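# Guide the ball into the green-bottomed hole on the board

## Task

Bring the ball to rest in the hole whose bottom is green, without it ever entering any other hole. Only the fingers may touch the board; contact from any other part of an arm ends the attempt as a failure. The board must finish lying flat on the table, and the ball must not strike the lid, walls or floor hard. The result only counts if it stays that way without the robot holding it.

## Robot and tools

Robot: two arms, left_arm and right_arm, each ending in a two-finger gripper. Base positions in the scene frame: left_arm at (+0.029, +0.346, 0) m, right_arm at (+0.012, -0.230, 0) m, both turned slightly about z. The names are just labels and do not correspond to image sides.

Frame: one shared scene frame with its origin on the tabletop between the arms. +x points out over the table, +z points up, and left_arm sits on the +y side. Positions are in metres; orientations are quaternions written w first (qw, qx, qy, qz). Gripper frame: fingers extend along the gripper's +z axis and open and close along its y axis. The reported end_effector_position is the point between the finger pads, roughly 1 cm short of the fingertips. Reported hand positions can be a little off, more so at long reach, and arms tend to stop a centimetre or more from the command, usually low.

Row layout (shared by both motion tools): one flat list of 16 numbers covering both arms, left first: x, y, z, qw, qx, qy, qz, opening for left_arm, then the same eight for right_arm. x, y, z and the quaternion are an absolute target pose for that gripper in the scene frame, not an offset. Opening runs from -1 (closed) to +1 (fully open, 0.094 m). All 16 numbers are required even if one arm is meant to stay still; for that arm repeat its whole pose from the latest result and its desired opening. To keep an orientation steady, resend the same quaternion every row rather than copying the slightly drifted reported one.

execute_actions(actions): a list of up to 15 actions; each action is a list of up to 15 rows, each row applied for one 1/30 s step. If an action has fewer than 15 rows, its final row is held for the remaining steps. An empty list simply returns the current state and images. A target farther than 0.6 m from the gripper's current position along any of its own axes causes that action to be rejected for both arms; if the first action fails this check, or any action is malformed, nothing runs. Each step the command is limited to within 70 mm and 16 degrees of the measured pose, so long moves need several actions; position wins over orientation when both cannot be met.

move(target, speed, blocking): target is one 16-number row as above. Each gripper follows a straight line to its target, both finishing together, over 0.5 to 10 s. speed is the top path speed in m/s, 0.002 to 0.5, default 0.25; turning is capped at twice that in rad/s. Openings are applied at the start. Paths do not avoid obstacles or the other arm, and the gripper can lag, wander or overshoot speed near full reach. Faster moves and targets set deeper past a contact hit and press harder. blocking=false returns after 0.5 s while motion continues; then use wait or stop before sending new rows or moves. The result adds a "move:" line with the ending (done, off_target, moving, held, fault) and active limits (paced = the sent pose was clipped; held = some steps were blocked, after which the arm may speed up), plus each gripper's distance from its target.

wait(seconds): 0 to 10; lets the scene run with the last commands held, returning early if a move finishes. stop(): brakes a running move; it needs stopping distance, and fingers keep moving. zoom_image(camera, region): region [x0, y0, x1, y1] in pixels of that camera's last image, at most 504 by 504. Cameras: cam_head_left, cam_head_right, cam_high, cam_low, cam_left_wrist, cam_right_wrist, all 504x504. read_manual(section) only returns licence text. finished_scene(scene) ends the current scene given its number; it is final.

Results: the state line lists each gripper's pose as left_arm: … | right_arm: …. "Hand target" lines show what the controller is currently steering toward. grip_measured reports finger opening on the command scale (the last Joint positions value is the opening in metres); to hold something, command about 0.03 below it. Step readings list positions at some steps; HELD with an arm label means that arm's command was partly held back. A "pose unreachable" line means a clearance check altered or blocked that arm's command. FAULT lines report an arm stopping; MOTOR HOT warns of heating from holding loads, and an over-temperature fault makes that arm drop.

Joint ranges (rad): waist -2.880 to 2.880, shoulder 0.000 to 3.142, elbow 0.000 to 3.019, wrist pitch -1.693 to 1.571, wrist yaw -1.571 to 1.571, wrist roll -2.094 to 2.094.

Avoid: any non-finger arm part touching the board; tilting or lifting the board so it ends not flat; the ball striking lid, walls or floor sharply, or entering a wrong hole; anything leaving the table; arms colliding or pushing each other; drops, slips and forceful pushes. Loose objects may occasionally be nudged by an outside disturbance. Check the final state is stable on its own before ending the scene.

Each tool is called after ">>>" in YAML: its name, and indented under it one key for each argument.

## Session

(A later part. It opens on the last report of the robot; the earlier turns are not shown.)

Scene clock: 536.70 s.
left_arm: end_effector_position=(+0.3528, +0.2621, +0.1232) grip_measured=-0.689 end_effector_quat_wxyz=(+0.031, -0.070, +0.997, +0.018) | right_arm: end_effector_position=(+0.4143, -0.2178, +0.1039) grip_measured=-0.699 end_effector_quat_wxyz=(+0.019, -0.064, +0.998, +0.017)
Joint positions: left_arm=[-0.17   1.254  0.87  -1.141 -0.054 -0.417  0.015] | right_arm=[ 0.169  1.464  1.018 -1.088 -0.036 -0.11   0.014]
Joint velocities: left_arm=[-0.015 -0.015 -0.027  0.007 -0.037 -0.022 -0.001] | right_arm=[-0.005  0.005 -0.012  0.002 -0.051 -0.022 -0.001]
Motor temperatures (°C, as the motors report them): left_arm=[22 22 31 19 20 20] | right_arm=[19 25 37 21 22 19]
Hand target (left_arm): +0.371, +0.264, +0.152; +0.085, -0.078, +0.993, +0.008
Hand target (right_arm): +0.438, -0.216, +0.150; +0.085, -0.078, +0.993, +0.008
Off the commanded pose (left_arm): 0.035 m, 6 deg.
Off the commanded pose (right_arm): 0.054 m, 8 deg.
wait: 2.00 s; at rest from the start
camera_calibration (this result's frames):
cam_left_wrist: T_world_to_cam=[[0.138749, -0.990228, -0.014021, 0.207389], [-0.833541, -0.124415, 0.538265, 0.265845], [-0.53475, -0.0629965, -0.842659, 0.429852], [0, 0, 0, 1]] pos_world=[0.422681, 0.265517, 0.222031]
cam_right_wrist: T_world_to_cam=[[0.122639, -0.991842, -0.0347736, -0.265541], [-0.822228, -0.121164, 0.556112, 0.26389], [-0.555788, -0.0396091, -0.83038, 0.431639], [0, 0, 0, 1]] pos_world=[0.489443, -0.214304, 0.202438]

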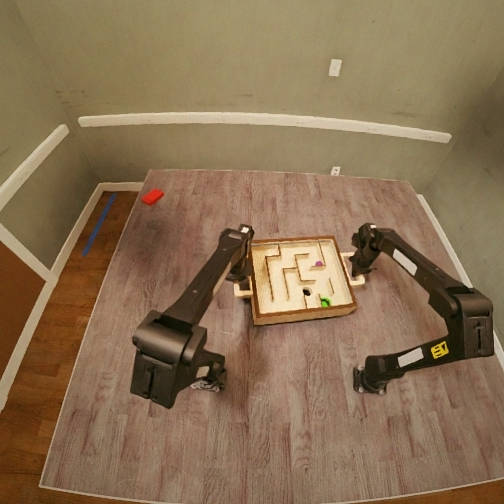

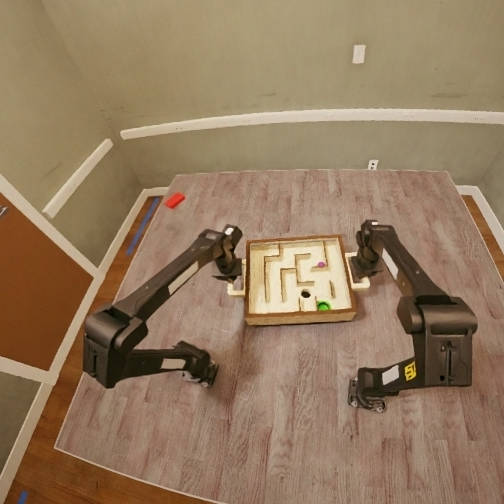

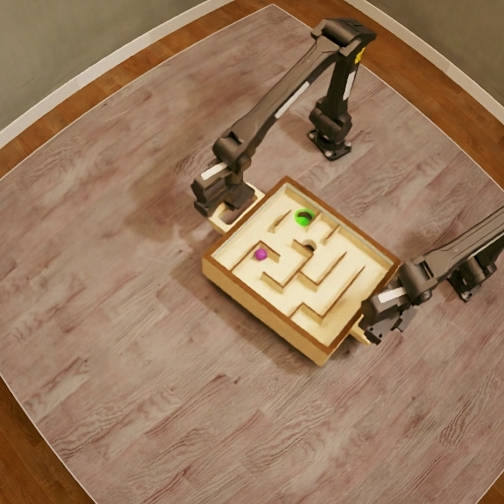

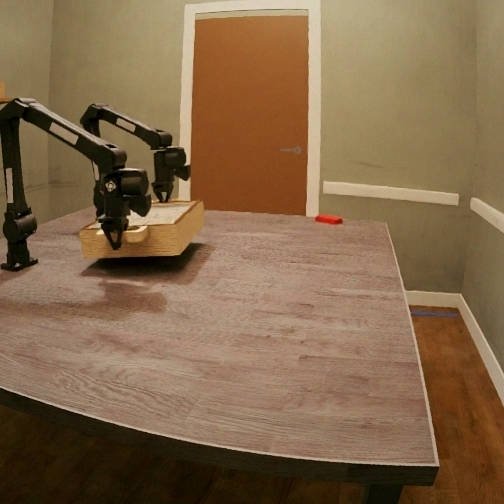

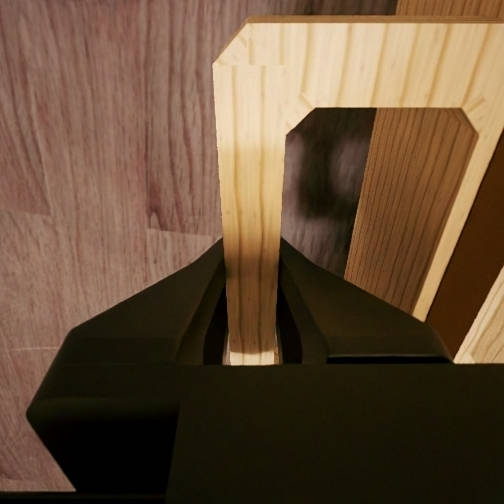

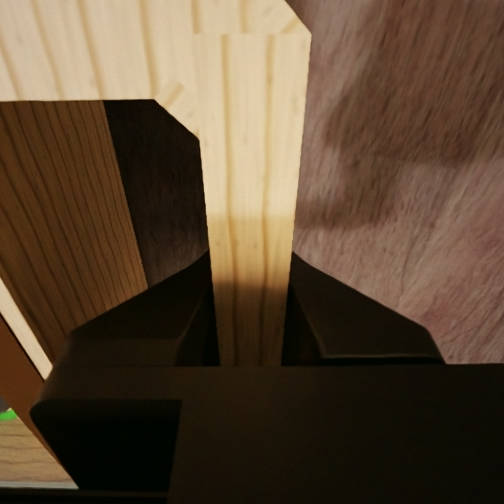

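>>> move:
  target: [0.375,0.264,0.132,0.07,-0.078,0.995,-0.02,-0.8,0.444,-0.216,0.162,0.07,-0.078,0.995,-0.02,-0.8]
  speed: 0.03

>>> wait:
  seconds: 1.5

>>> zoom_image:
  camera: "cam_high"
  region: [175,165,405,395]

Scene clock: 546.07 s.
left_arm: end_effector_position=(+0.3510, +0.2629, +0.1076) grip_measured=-0.689 end_effector_quat_wxyz=(+0.022, -0.072, +0.997, -0.008) | right_arm: end_effector_position=(+0.4140, -0.2179, +0.1086) grip_measured=-0.699 end_effector_quat_wxyz=(+0.010, -0.066, +0.998, -0.010)
Joint positions: left_arm=[-0.141  1.266  0.837 -1.094  0.002 -0.393  0.015] | right_arm=[ 0.193  1.468  1.036 -1.119  0.02  -0.091  0.014]
Joint velocities: left_arm=[-0.005  0.005  0.012 -0.017 -0.022  0.007  0.   ] | right_arm=[-0.015  0.005  0.002  0.002 -0.037  0.051 -0.   ]
Motor temperatures (°C, as the motors report them): left_arm=[22 22 31 19 20 20] | right_arm=[19 24 38 21 22 19]
Hand target (left_arm): +0.374, +0.264, +0.132; +0.070, -0.078, +0.994, -0.020
Hand target (right_arm): +0.439, -0.216, +0.162; +0.070, -0.078, +0.994, -0.020
Off the commanded pose (left_arm): 0.034 m, 6 deg.
Off the commanded pose (right_arm): 0.061 m, 7 deg.
move: off_target (left_arm, right_arm)
camera_calibration (this result's frames):
cam_left_wrist: T_world_to_cam=[[0.142356, -0.989132, 0.0367838, 0.201163], [-0.825795, -0.0981957, 0.555356, 0.261356], [-0.545708, -0.109434, -0.830799, 0.430626], [0, 0, 0, 1]] pos_world=[0.422186, 0.271766, 0.205218]
cam_right_wrist: T_world_to_cam=[[0.125094, -0.991966, 0.0188232, -0.272331], [-0.813074, -0.0916255, 0.574905, 0.261644], [-0.568562, -0.087222, -0.818004, 0.428958], [0, 0, 0, 1]] pos_world=[0.490692, -0.208755, 0.205595]

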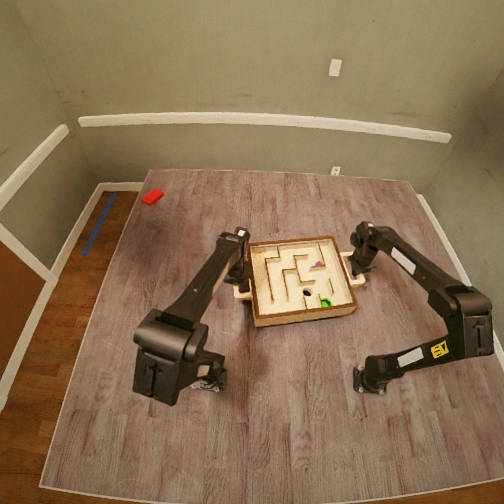

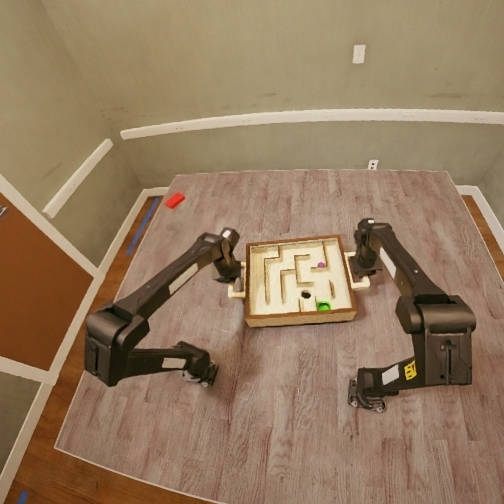

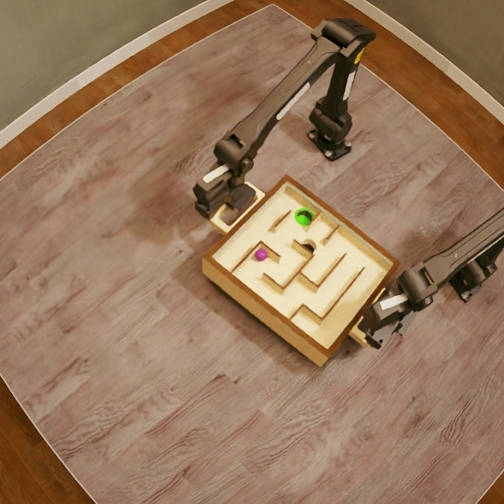

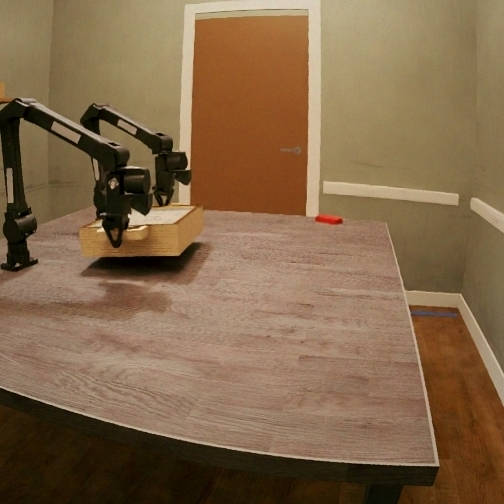

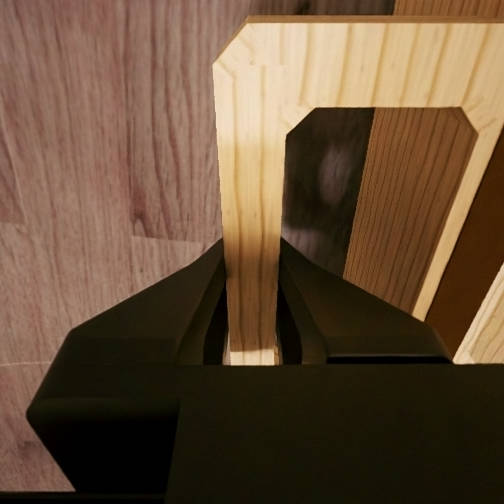

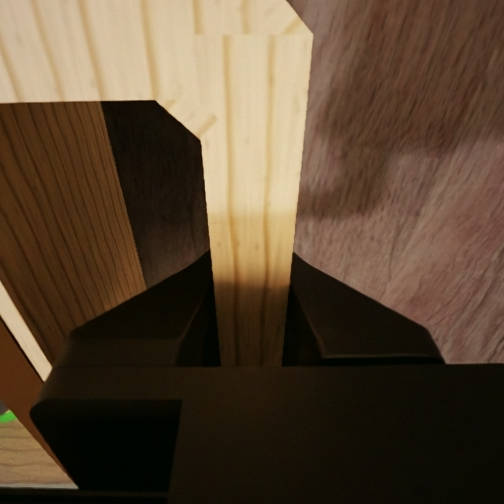

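Scene clock: 547.57 s.
left_arm: end_effector_position=(+0.3510, +0.2629, +0.1076) grip_measured=-0.689 end_effector_quat_wxyz=(+0.022, -0.072, +0.997, -0.008) | right_arm: end_effector_position=(+0.4140, -0.2179, +0.1086) grip_measured=-0.699 end_effector_quat_wxyz=(+0.010, -0.066, +0.998, -0.010)
Joint positions: left_arm=[-0.141  1.266  0.837 -1.094  0.002 -0.393  0.015] | right_arm=[ 0.193  1.468  1.036 -1.119  0.02  -0.091  0.014]
Joint velocities: left_arm=[ 0.005 -0.005  0.007 -0.007 -0.022 -0.051  0.   ] | right_arm=[-0.005  0.005 -0.017 -0.007 -0.022 -0.022  0.   ]
Motor temperatures (°C, as the motors report them): left_arm=[22 22 31 19 20 20] | right_arm=[19 24 38 21 22 19]
Hand target (left_arm): +0.374, +0.264, +0.132; +0.070, -0.078, +0.994, -0.020
Hand target (right_arm): +0.439, -0.216, +0.162; +0.070, -0.078, +0.994, -0.020
Off the commanded pose (left_arm): 0.034 m, 6 deg.
Off the commanded pose (right_arm): 0.061 m, 7 deg.
wait: 1.50 s; at rest by 0.17 s
camera_calibration (this result's frames):
cam_left_wrist: T_world_to_cam=[[0.142356, -0.989132, 0.0367838, 0.201163], [-0.825795, -0.0981957, 0.555356, 0.261356], [-0.545708, -0.109434, -0.830799, 0.430626], [0, 0, 0, 1]] pos_world=[0.422186, 0.271766, 0.205218]
cam_right_wrist: T_world_to_cam=[[0.125094, -0.991966, 0.0188232, -0.272331], [-0.813074, -0.0916255, 0.574905, 0.261644], [-0.568562, -0.087222, -0.818004, 0.428958], [0, 0, 0, 1]] pos_world=[0.490692, -0.208755, 0.205595]

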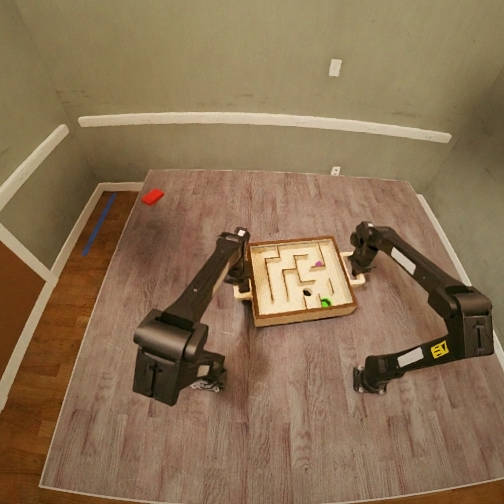

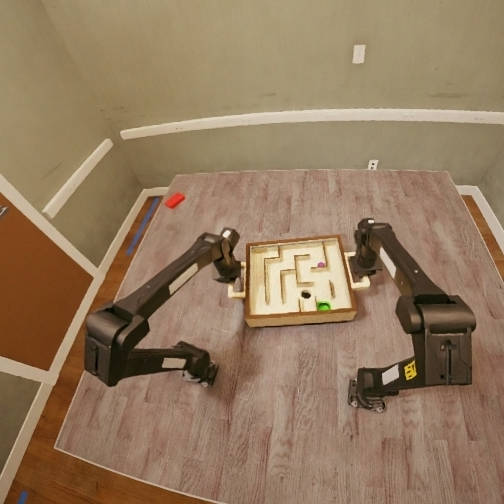

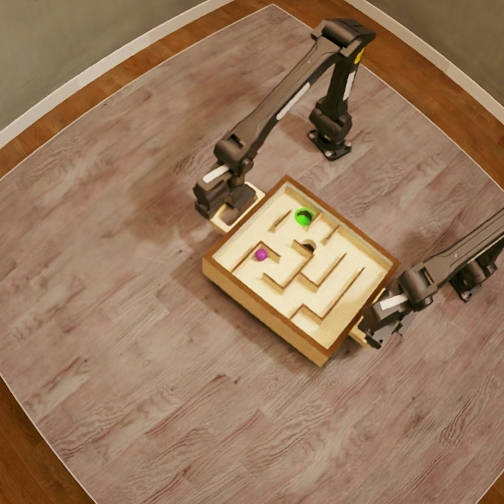

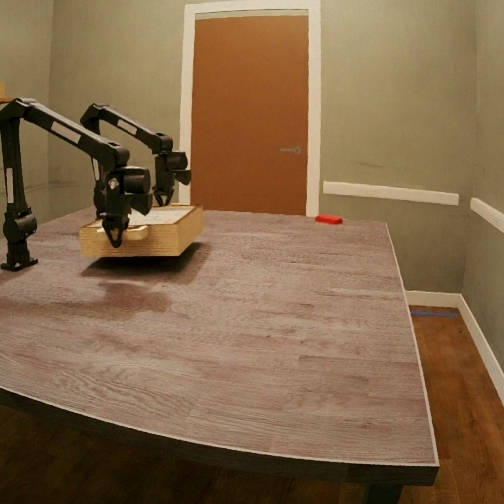

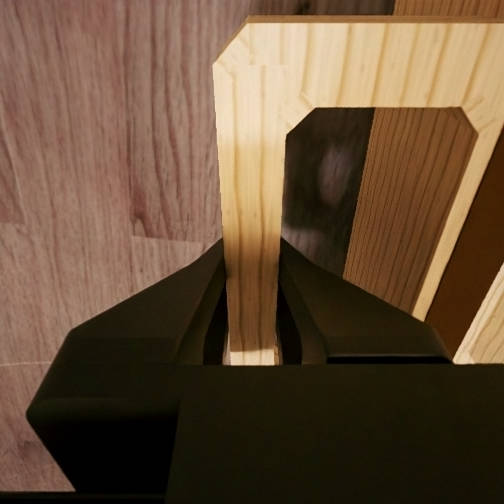

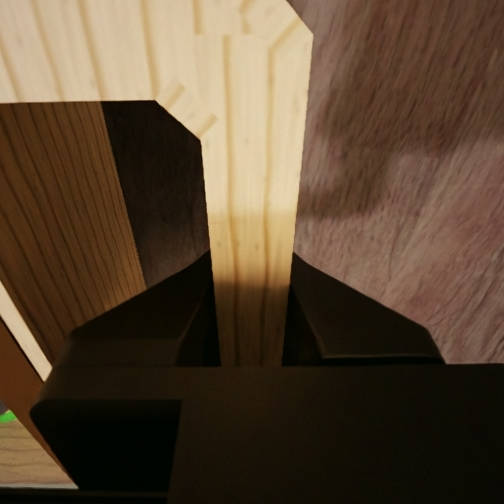

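Region (175, 165, 405, 395) of cam_high's 504x504 image, scaled by 2.191, with more detail than that image has.

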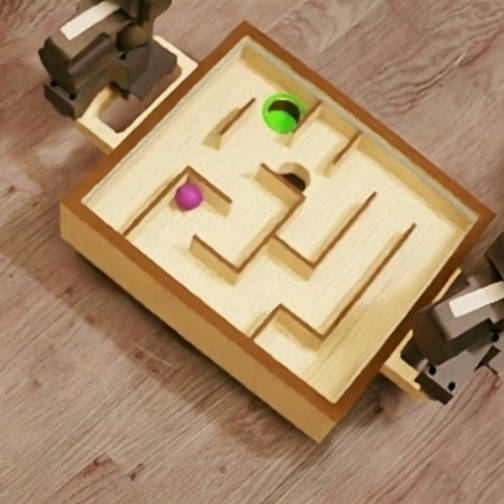

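More +u.

>>> move:
  target: [0.378,0.263,0.118,0.065,-0.078,0.995,-0.036,-0.8,0.445,-0.217,0.172,0.065,-0.078,0.995,-0.036,-0.8]
  speed: 0.03

>>> wait:
  seconds: 1.5

>>> zoom_image:
  camera: "cam_high"
  region: [175,165,405,395]

Scene clock: 553.50 s.
left_arm: end_effector_position=(+0.3496, +0.2616, +0.0939) grip_measured=-0.689 end_effector_quat_wxyz=(+0.017, -0.074, +0.997, -0.027) | right_arm: end_effector_position=(+0.4149, -0.2190, +0.1154) grip_measured=-0.699 end_effector_quat_wxyz=(+0.002, -0.068, +0.997, -0.028)
Joint positions: left_arm=[-0.125  1.281  0.809 -1.05   0.042 -0.383  0.015] | right_arm=[ 0.205  1.471  1.059 -1.153  0.056 -0.083  0.014]
Joint velocities: left_arm=[-0.005 -0.005 -0.012  0.012 -0.037  0.007 -0.   ] | right_arm=[-0.015 -0.005  0.002 -0.002 -0.037 -0.022 -0.001]
Motor temperatures (°C, as the motors report them): left_arm=[22 22 31 19 20 20] | right_arm=[19 24 39 21 22 19]
Hand target (left_arm): +0.376, +0.263, +0.118; +0.065, -0.078, +0.994, -0.036
Hand target (right_arm): +0.440, -0.217, +0.172; +0.065, -0.078, +0.994, -0.036
Off the commanded pose (left_arm): 0.037 m, 6 deg.
Off the commanded pose (right_arm): 0.064 m, 7 deg.
move: off_target (left_arm, right_arm)
camera_calibration (this result's frames):
cam_left_wrist: T_world_to_cam=[[0.146527, -0.986437, 0.0739795, 0.194958], [-0.821124, -0.0795847, 0.565174, 0.260264], [-0.55162, -0.143559, -0.821648, 0.428448], [0, 0, 0, 1]] pos_world=[0.421484, 0.274535, 0.190516]
cam_right_wrist: T_world_to_cam=[[0.128865, -0.990248, 0.0529448, -0.278825], [-0.805751, -0.0734348, 0.587684, 0.257774], [-0.578065, -0.118392, -0.807356, 0.430874], [0, 0, 0, 1]] pos_world=[0.492706, -0.206164, 0.211142]

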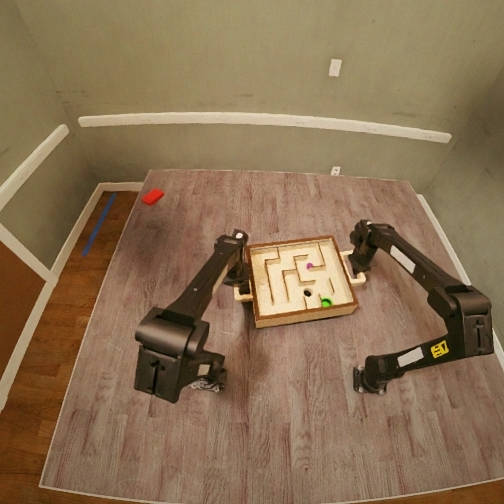

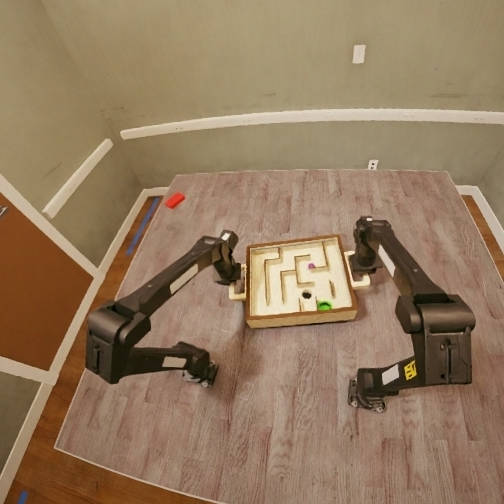

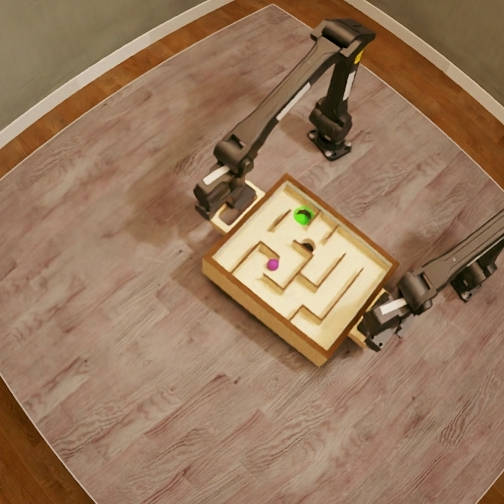

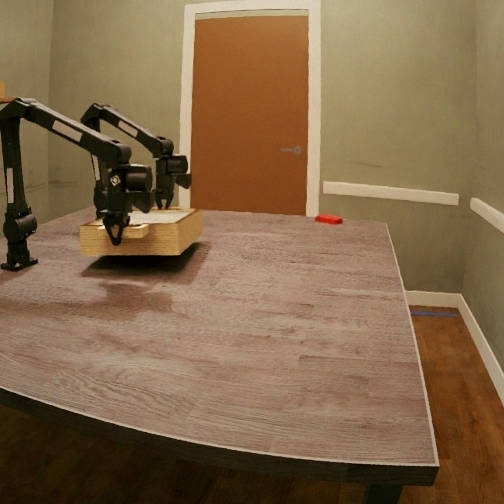

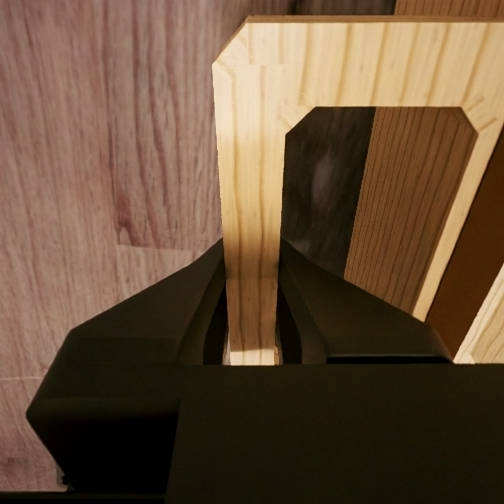

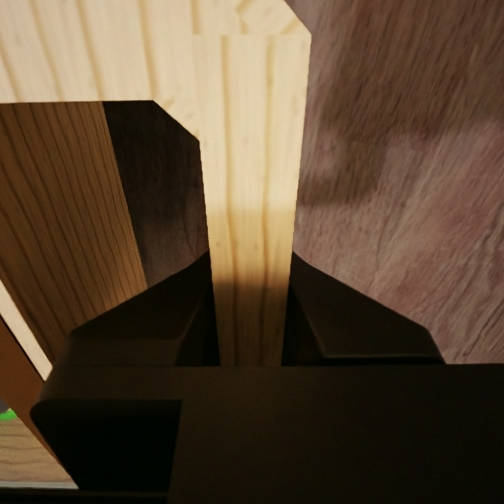

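Scene clock: 555.00 s.
left_arm: end_effector_position=(+0.3496, +0.2616, +0.0939) grip_measured=-0.689 end_effector_quat_wxyz=(+0.017, -0.074, +0.997, -0.027) | right_arm: end_effector_position=(+0.4149, -0.2190, +0.1154) grip_measured=-0.699 end_effector_quat_wxyz=(+0.002, -0.068, +0.997, -0.028)
Joint positions: left_arm=[-0.125  1.281  0.809 -1.05   0.042 -0.383  0.015] | right_arm=[ 0.205  1.471  1.059 -1.153  0.056 -0.083  0.014]
Joint velocities: left_arm=[-0.015 -0.015 -0.007  0.017 -0.051 -0.037  0.   ] | right_arm=[-0.024 -0.015 -0.002 -0.007 -0.081  0.051  0.   ]
Motor temperatures (°C, as the motors report them): left_arm=[22 22 31 19 20 20] | right_arm=[19 24 39 21 22 19]
Hand target (left_arm): +0.376, +0.263, +0.118; +0.065, -0.078, +0.994, -0.036
Hand target (right_arm): +0.440, -0.217, +0.172; +0.065, -0.078, +0.994, -0.036
Off the commanded pose (left_arm): 0.037 m, 6 deg.
Off the commanded pose (right_arm): 0.064 m, 7 deg.
wait: 1.50 s; at rest by 0.17 s
camera_calibration (this result's frames):
cam_left_wrist: T_world_to_cam=[[0.146527, -0.986437, 0.0739795, 0.194958], [-0.821124, -0.0795847, 0.565174, 0.260264], [-0.55162, -0.143559, -0.821648, 0.428448], [0, 0, 0, 1]] pos_world=[0.421484, 0.274535, 0.190516]
cam_right_wrist: T_world_to_cam=[[0.128865, -0.990248, 0.0529448, -0.278825], [-0.805751, -0.0734348, 0.587684, 0.257774], [-0.578065, -0.118392, -0.807356, 0.430874], [0, 0, 0, 1]] pos_world=[0.492706, -0.206164, 0.211142]

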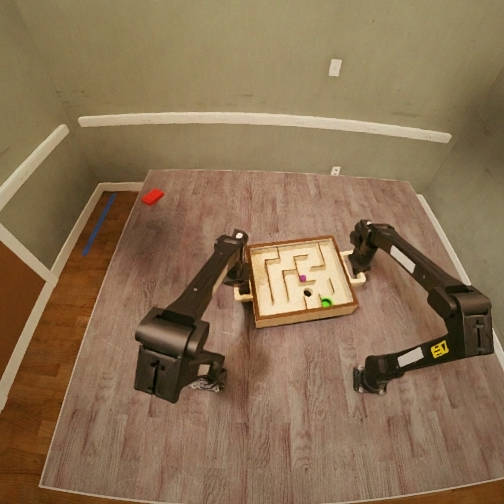

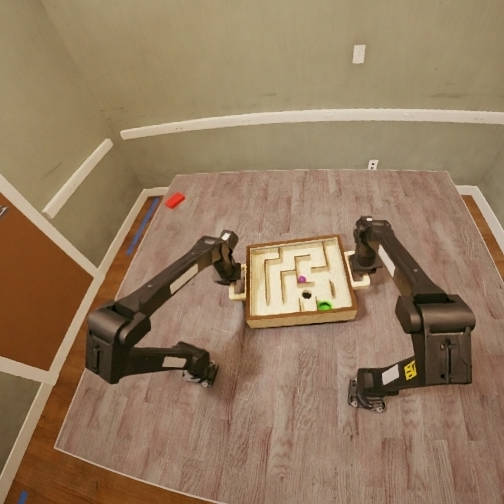

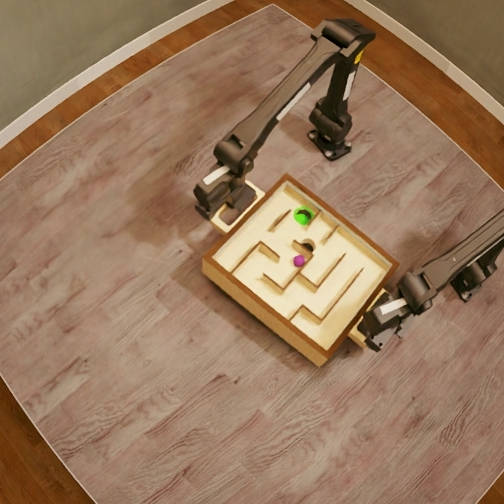

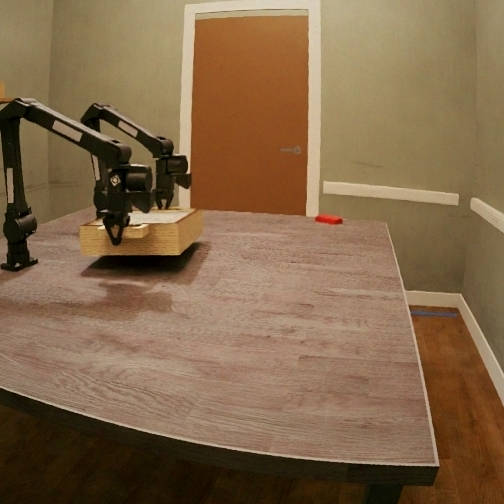

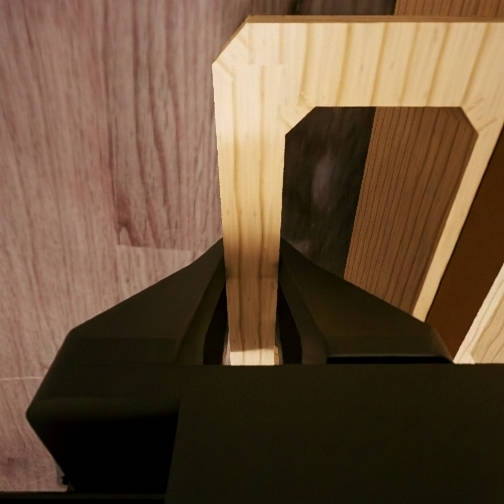

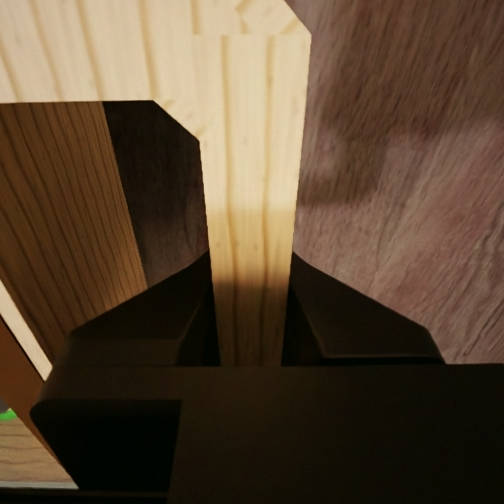

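Region (175, 165, 405, 395) of cam_high's 504x504 image, scaled by 2.191, with more detail than that image has.

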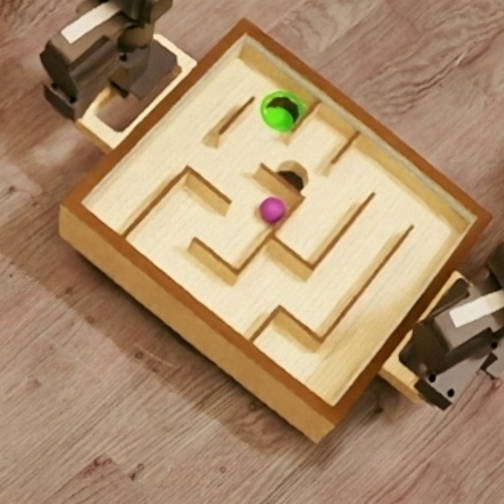

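>>> move:
  target: [0.372,0.264,0.162,0.085,-0.078,0.995,0.02,-0.8,0.442,-0.216,0.144,0.085,-0.078,0.995,0.02,-0.8]
  speed: 0.04

>>> zoom_image:
  camera: "cam_high"
  region: [175,165,405,395]

>>> wait:
  seconds: 1.5

>>> zoom_image:
  camera: "cam_high"
  region: [175,165,405,395]

Scene clock: 564.47 s.
left_arm: end_effector_position=(+0.3456, +0.2680, +0.1173) grip_measured=-0.689 end_effector_quat_wxyz=(+0.032, -0.081, +0.996, +0.021) | right_arm: end_effector_position=(+0.4205, -0.2106, +0.1026) grip_measured=-0.699 end_effector_quat_wxyz=(+0.022, -0.076, +0.997, +0.023)
Joint positions: left_arm=[-0.164  1.238  0.84  -1.127 -0.063 -0.432  0.015] | right_arm=[ 0.182  1.479  1.03  -1.081 -0.047 -0.121  0.014]
Joint velocities: left_arm=[ 0.005 -0.005  0.002  0.012 -0.095 -0.007 -0.001] | right_arm=[-0.005  0.005  0.002 -0.017 -0.051  0.007 -0.001]
Motor temperatures (°C, as the motors report them): left_arm=[22 22 31 19 20 20] | right_arm=[19 24 39 21 22 19]
Hand target (left_arm): +0.371, +0.264, +0.160; +0.085, -0.078, +0.993, +0.020
Hand target (right_arm): +0.440, -0.216, +0.144; +0.085, -0.079, +0.993, +0.019
Off the commanded pose (left_arm): 0.052 m, 6 deg.
Off the commanded pose (right_arm): 0.047 m, 7 deg.
move: off_target (left_arm, right_arm)
camera_calibration (this result's frames):
cam_left_wrist: T_world_to_cam=[[0.160998, -0.986732, -0.0209648, 0.206332], [-0.831679, -0.147075, 0.535424, 0.26946], [-0.531403, -0.0687664, -0.844323, 0.422029], [0, 0, 0, 1]] pos_world=[0.415153, 0.272247, 0.216379]
cam_right_wrist: T_world_to_cam=[[0.145902, -0.988265, -0.0452165, -0.267138], [-0.821523, -0.146497, 0.551034, 0.265441], [-0.551192, -0.0432506, -0.833257, 0.431913], [0, 0, 0, 1]] pos_world=[0.495109, -0.206436, 0.201548]

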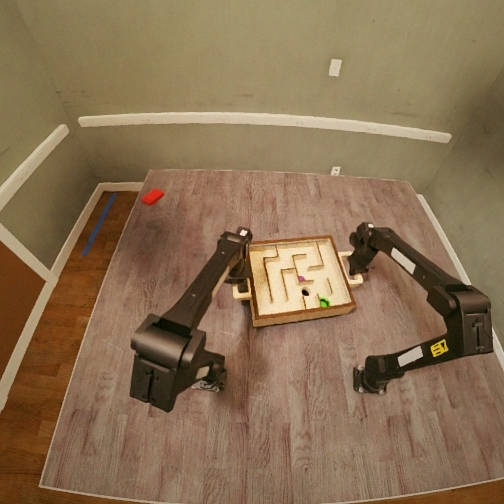

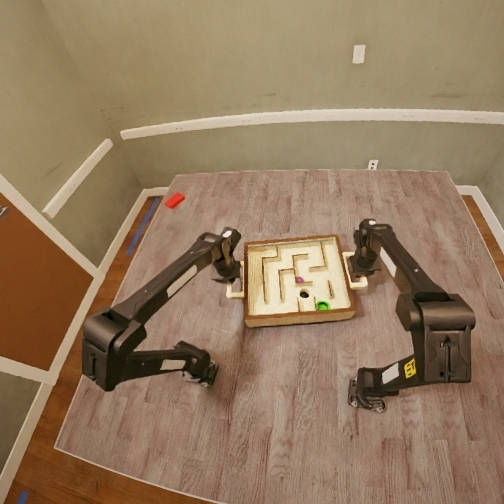

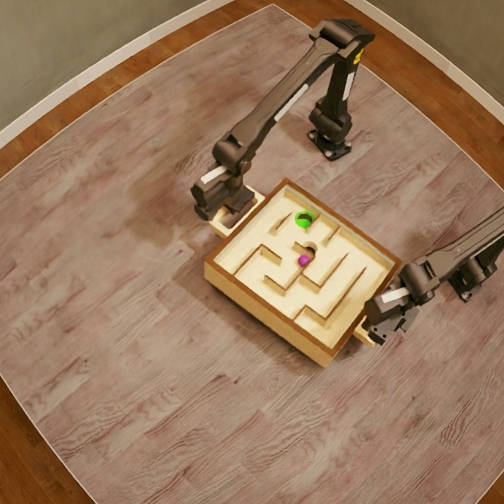

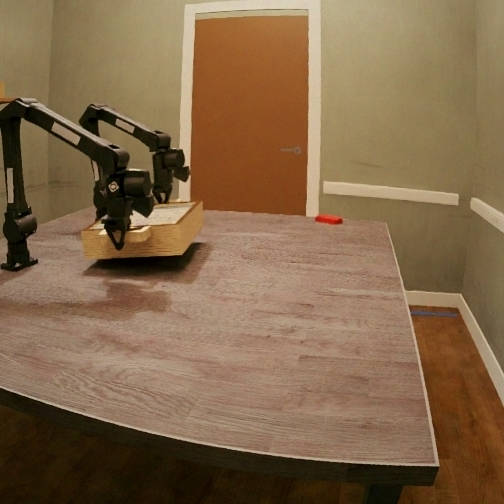

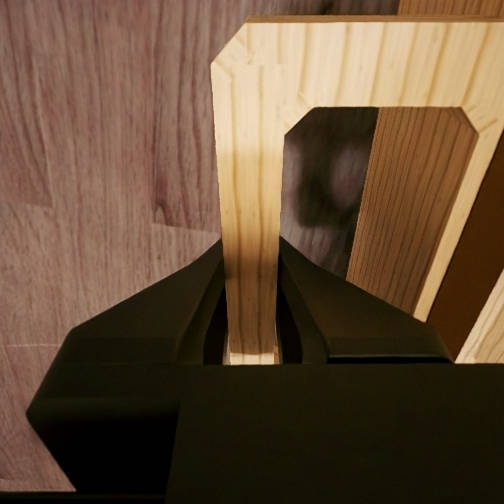

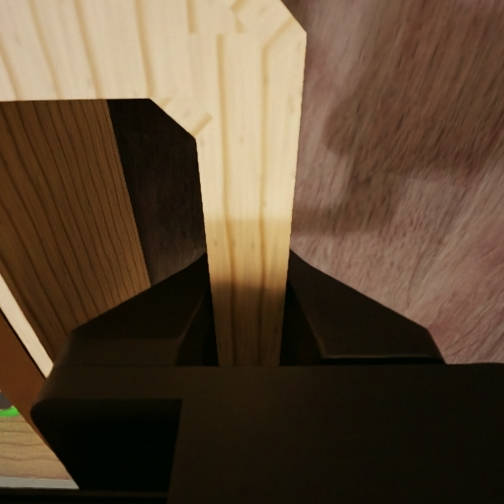

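Region (175, 165, 405, 395) of cam_high's 504x504 image, scaled by 2.191, with more detail than that image has.

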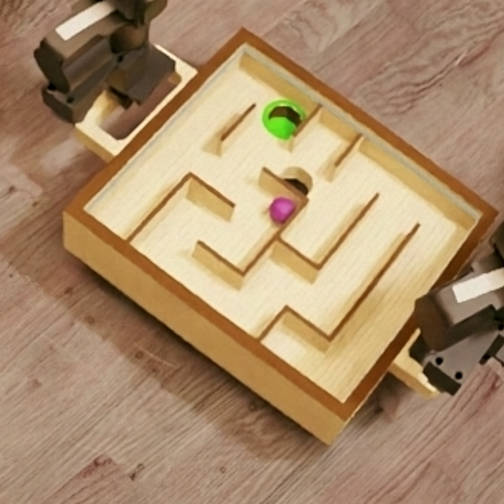

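Scene clock: 565.97 s.
left_arm: end_effector_position=(+0.3455, +0.2679, +0.1173) grip_measured=-0.689 end_effector_quat_wxyz=(+0.032, -0.081, +0.996, +0.021) | right_arm: end_effector_position=(+0.4205, -0.2106, +0.1026) grip_measured=-0.699 end_effector_quat_wxyz=(+0.022, -0.076, +0.997, +0.023)
Joint positions: left_arm=[-0.164  1.238  0.84  -1.127 -0.063 -0.433  0.015] | right_arm=[ 0.182  1.479  1.03  -1.081 -0.047 -0.121  0.014]
Joint velocities: left_arm=[ 0.015 -0.005 -0.002  0.022  0.007 -0.037  0.001] | right_arm=[-0.005  0.005  0.017  0.017  0.022 -0.007 -0.001]
Motor temperatures (°C, as the motors report them): left_arm=[22 22 32 19 20 20] | right_arm=[19 25 39 21 22 19]
Hand target (left_arm): +0.371, +0.264, +0.160; +0.085, -0.078, +0.993, +0.020
Hand target (right_arm): +0.440, -0.216, +0.144; +0.085, -0.079, +0.993, +0.019
Off the commanded pose (left_arm): 0.052 m, 6 deg.
Off the commanded pose (right_arm): 0.047 m, 7 deg.
wait: 1.50 s; at rest by 0.17 s
camera_calibration (this result's frames):
cam_left_wrist: T_world_to_cam=[[0.160998, -0.986733, -0.0209391, 0.206215], [-0.831689, -0.147062, 0.535412, 0.269419], [-0.531388, -0.0687853, -0.844331, 0.422006], [0, 0, 0, 1]] pos_world=[0.415121, 0.272129, 0.21638]
cam_right_wrist: T_world_to_cam=[[0.145902, -0.988265, -0.0452165, -0.267138], [-0.821523, -0.146497, 0.551034, 0.265441], [-0.551192, -0.0432506, -0.833257, 0.431913], [0, 0, 0, 1]] pos_world=[0.495109, -0.206436, 0.201548]

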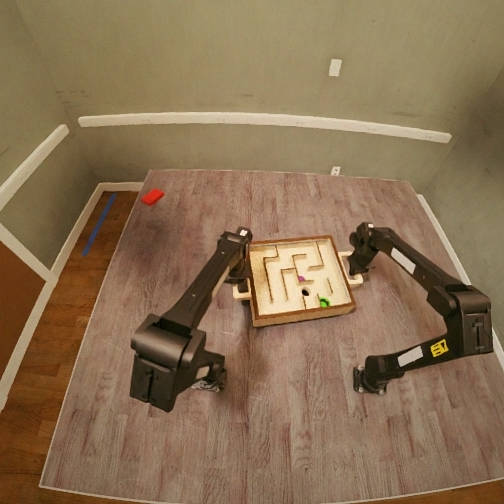

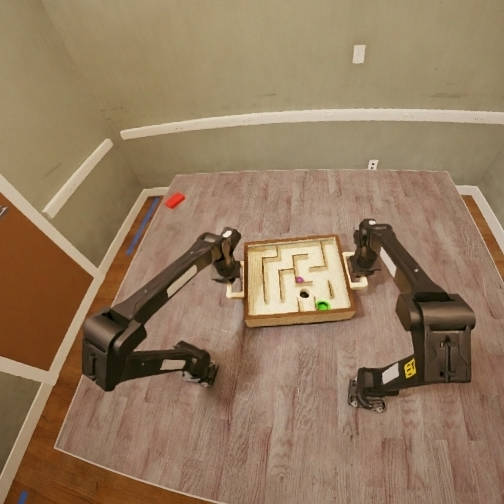

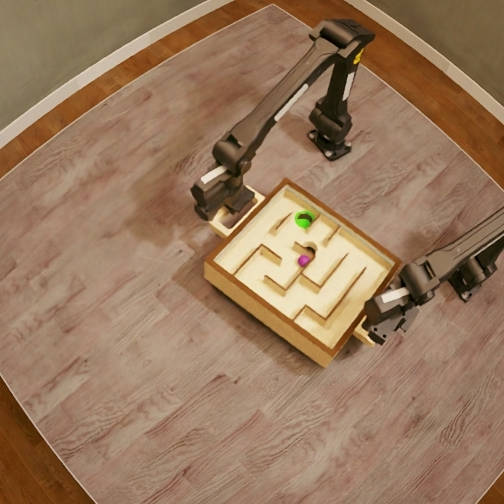

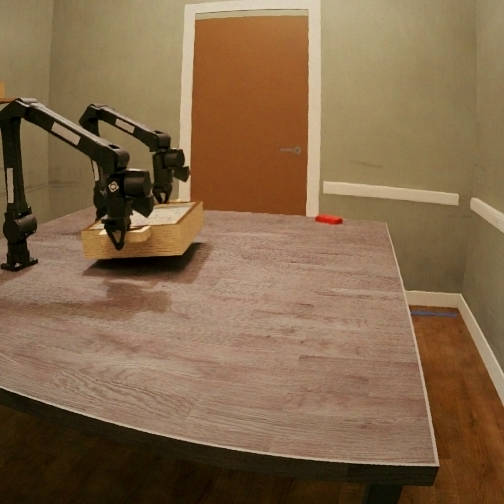

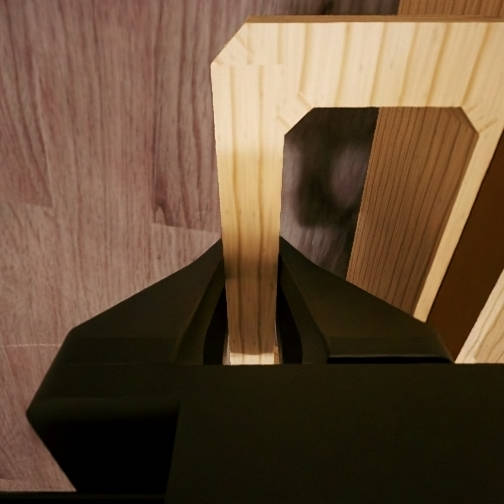

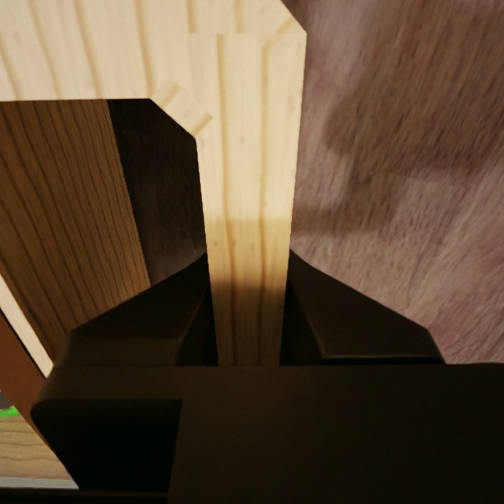

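Region (175, 165, 405, 395) of cam_high's 504x504 image, scaled by 2.191, with more detail than that image has.

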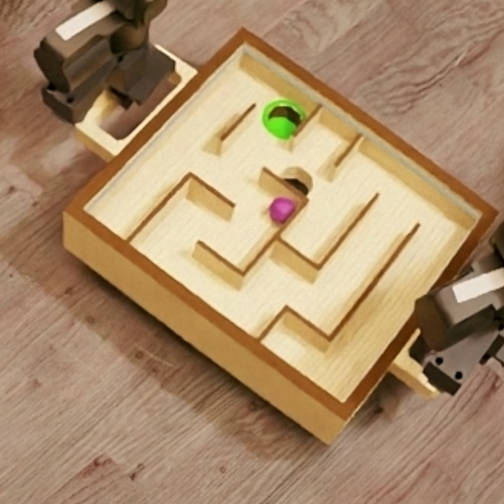

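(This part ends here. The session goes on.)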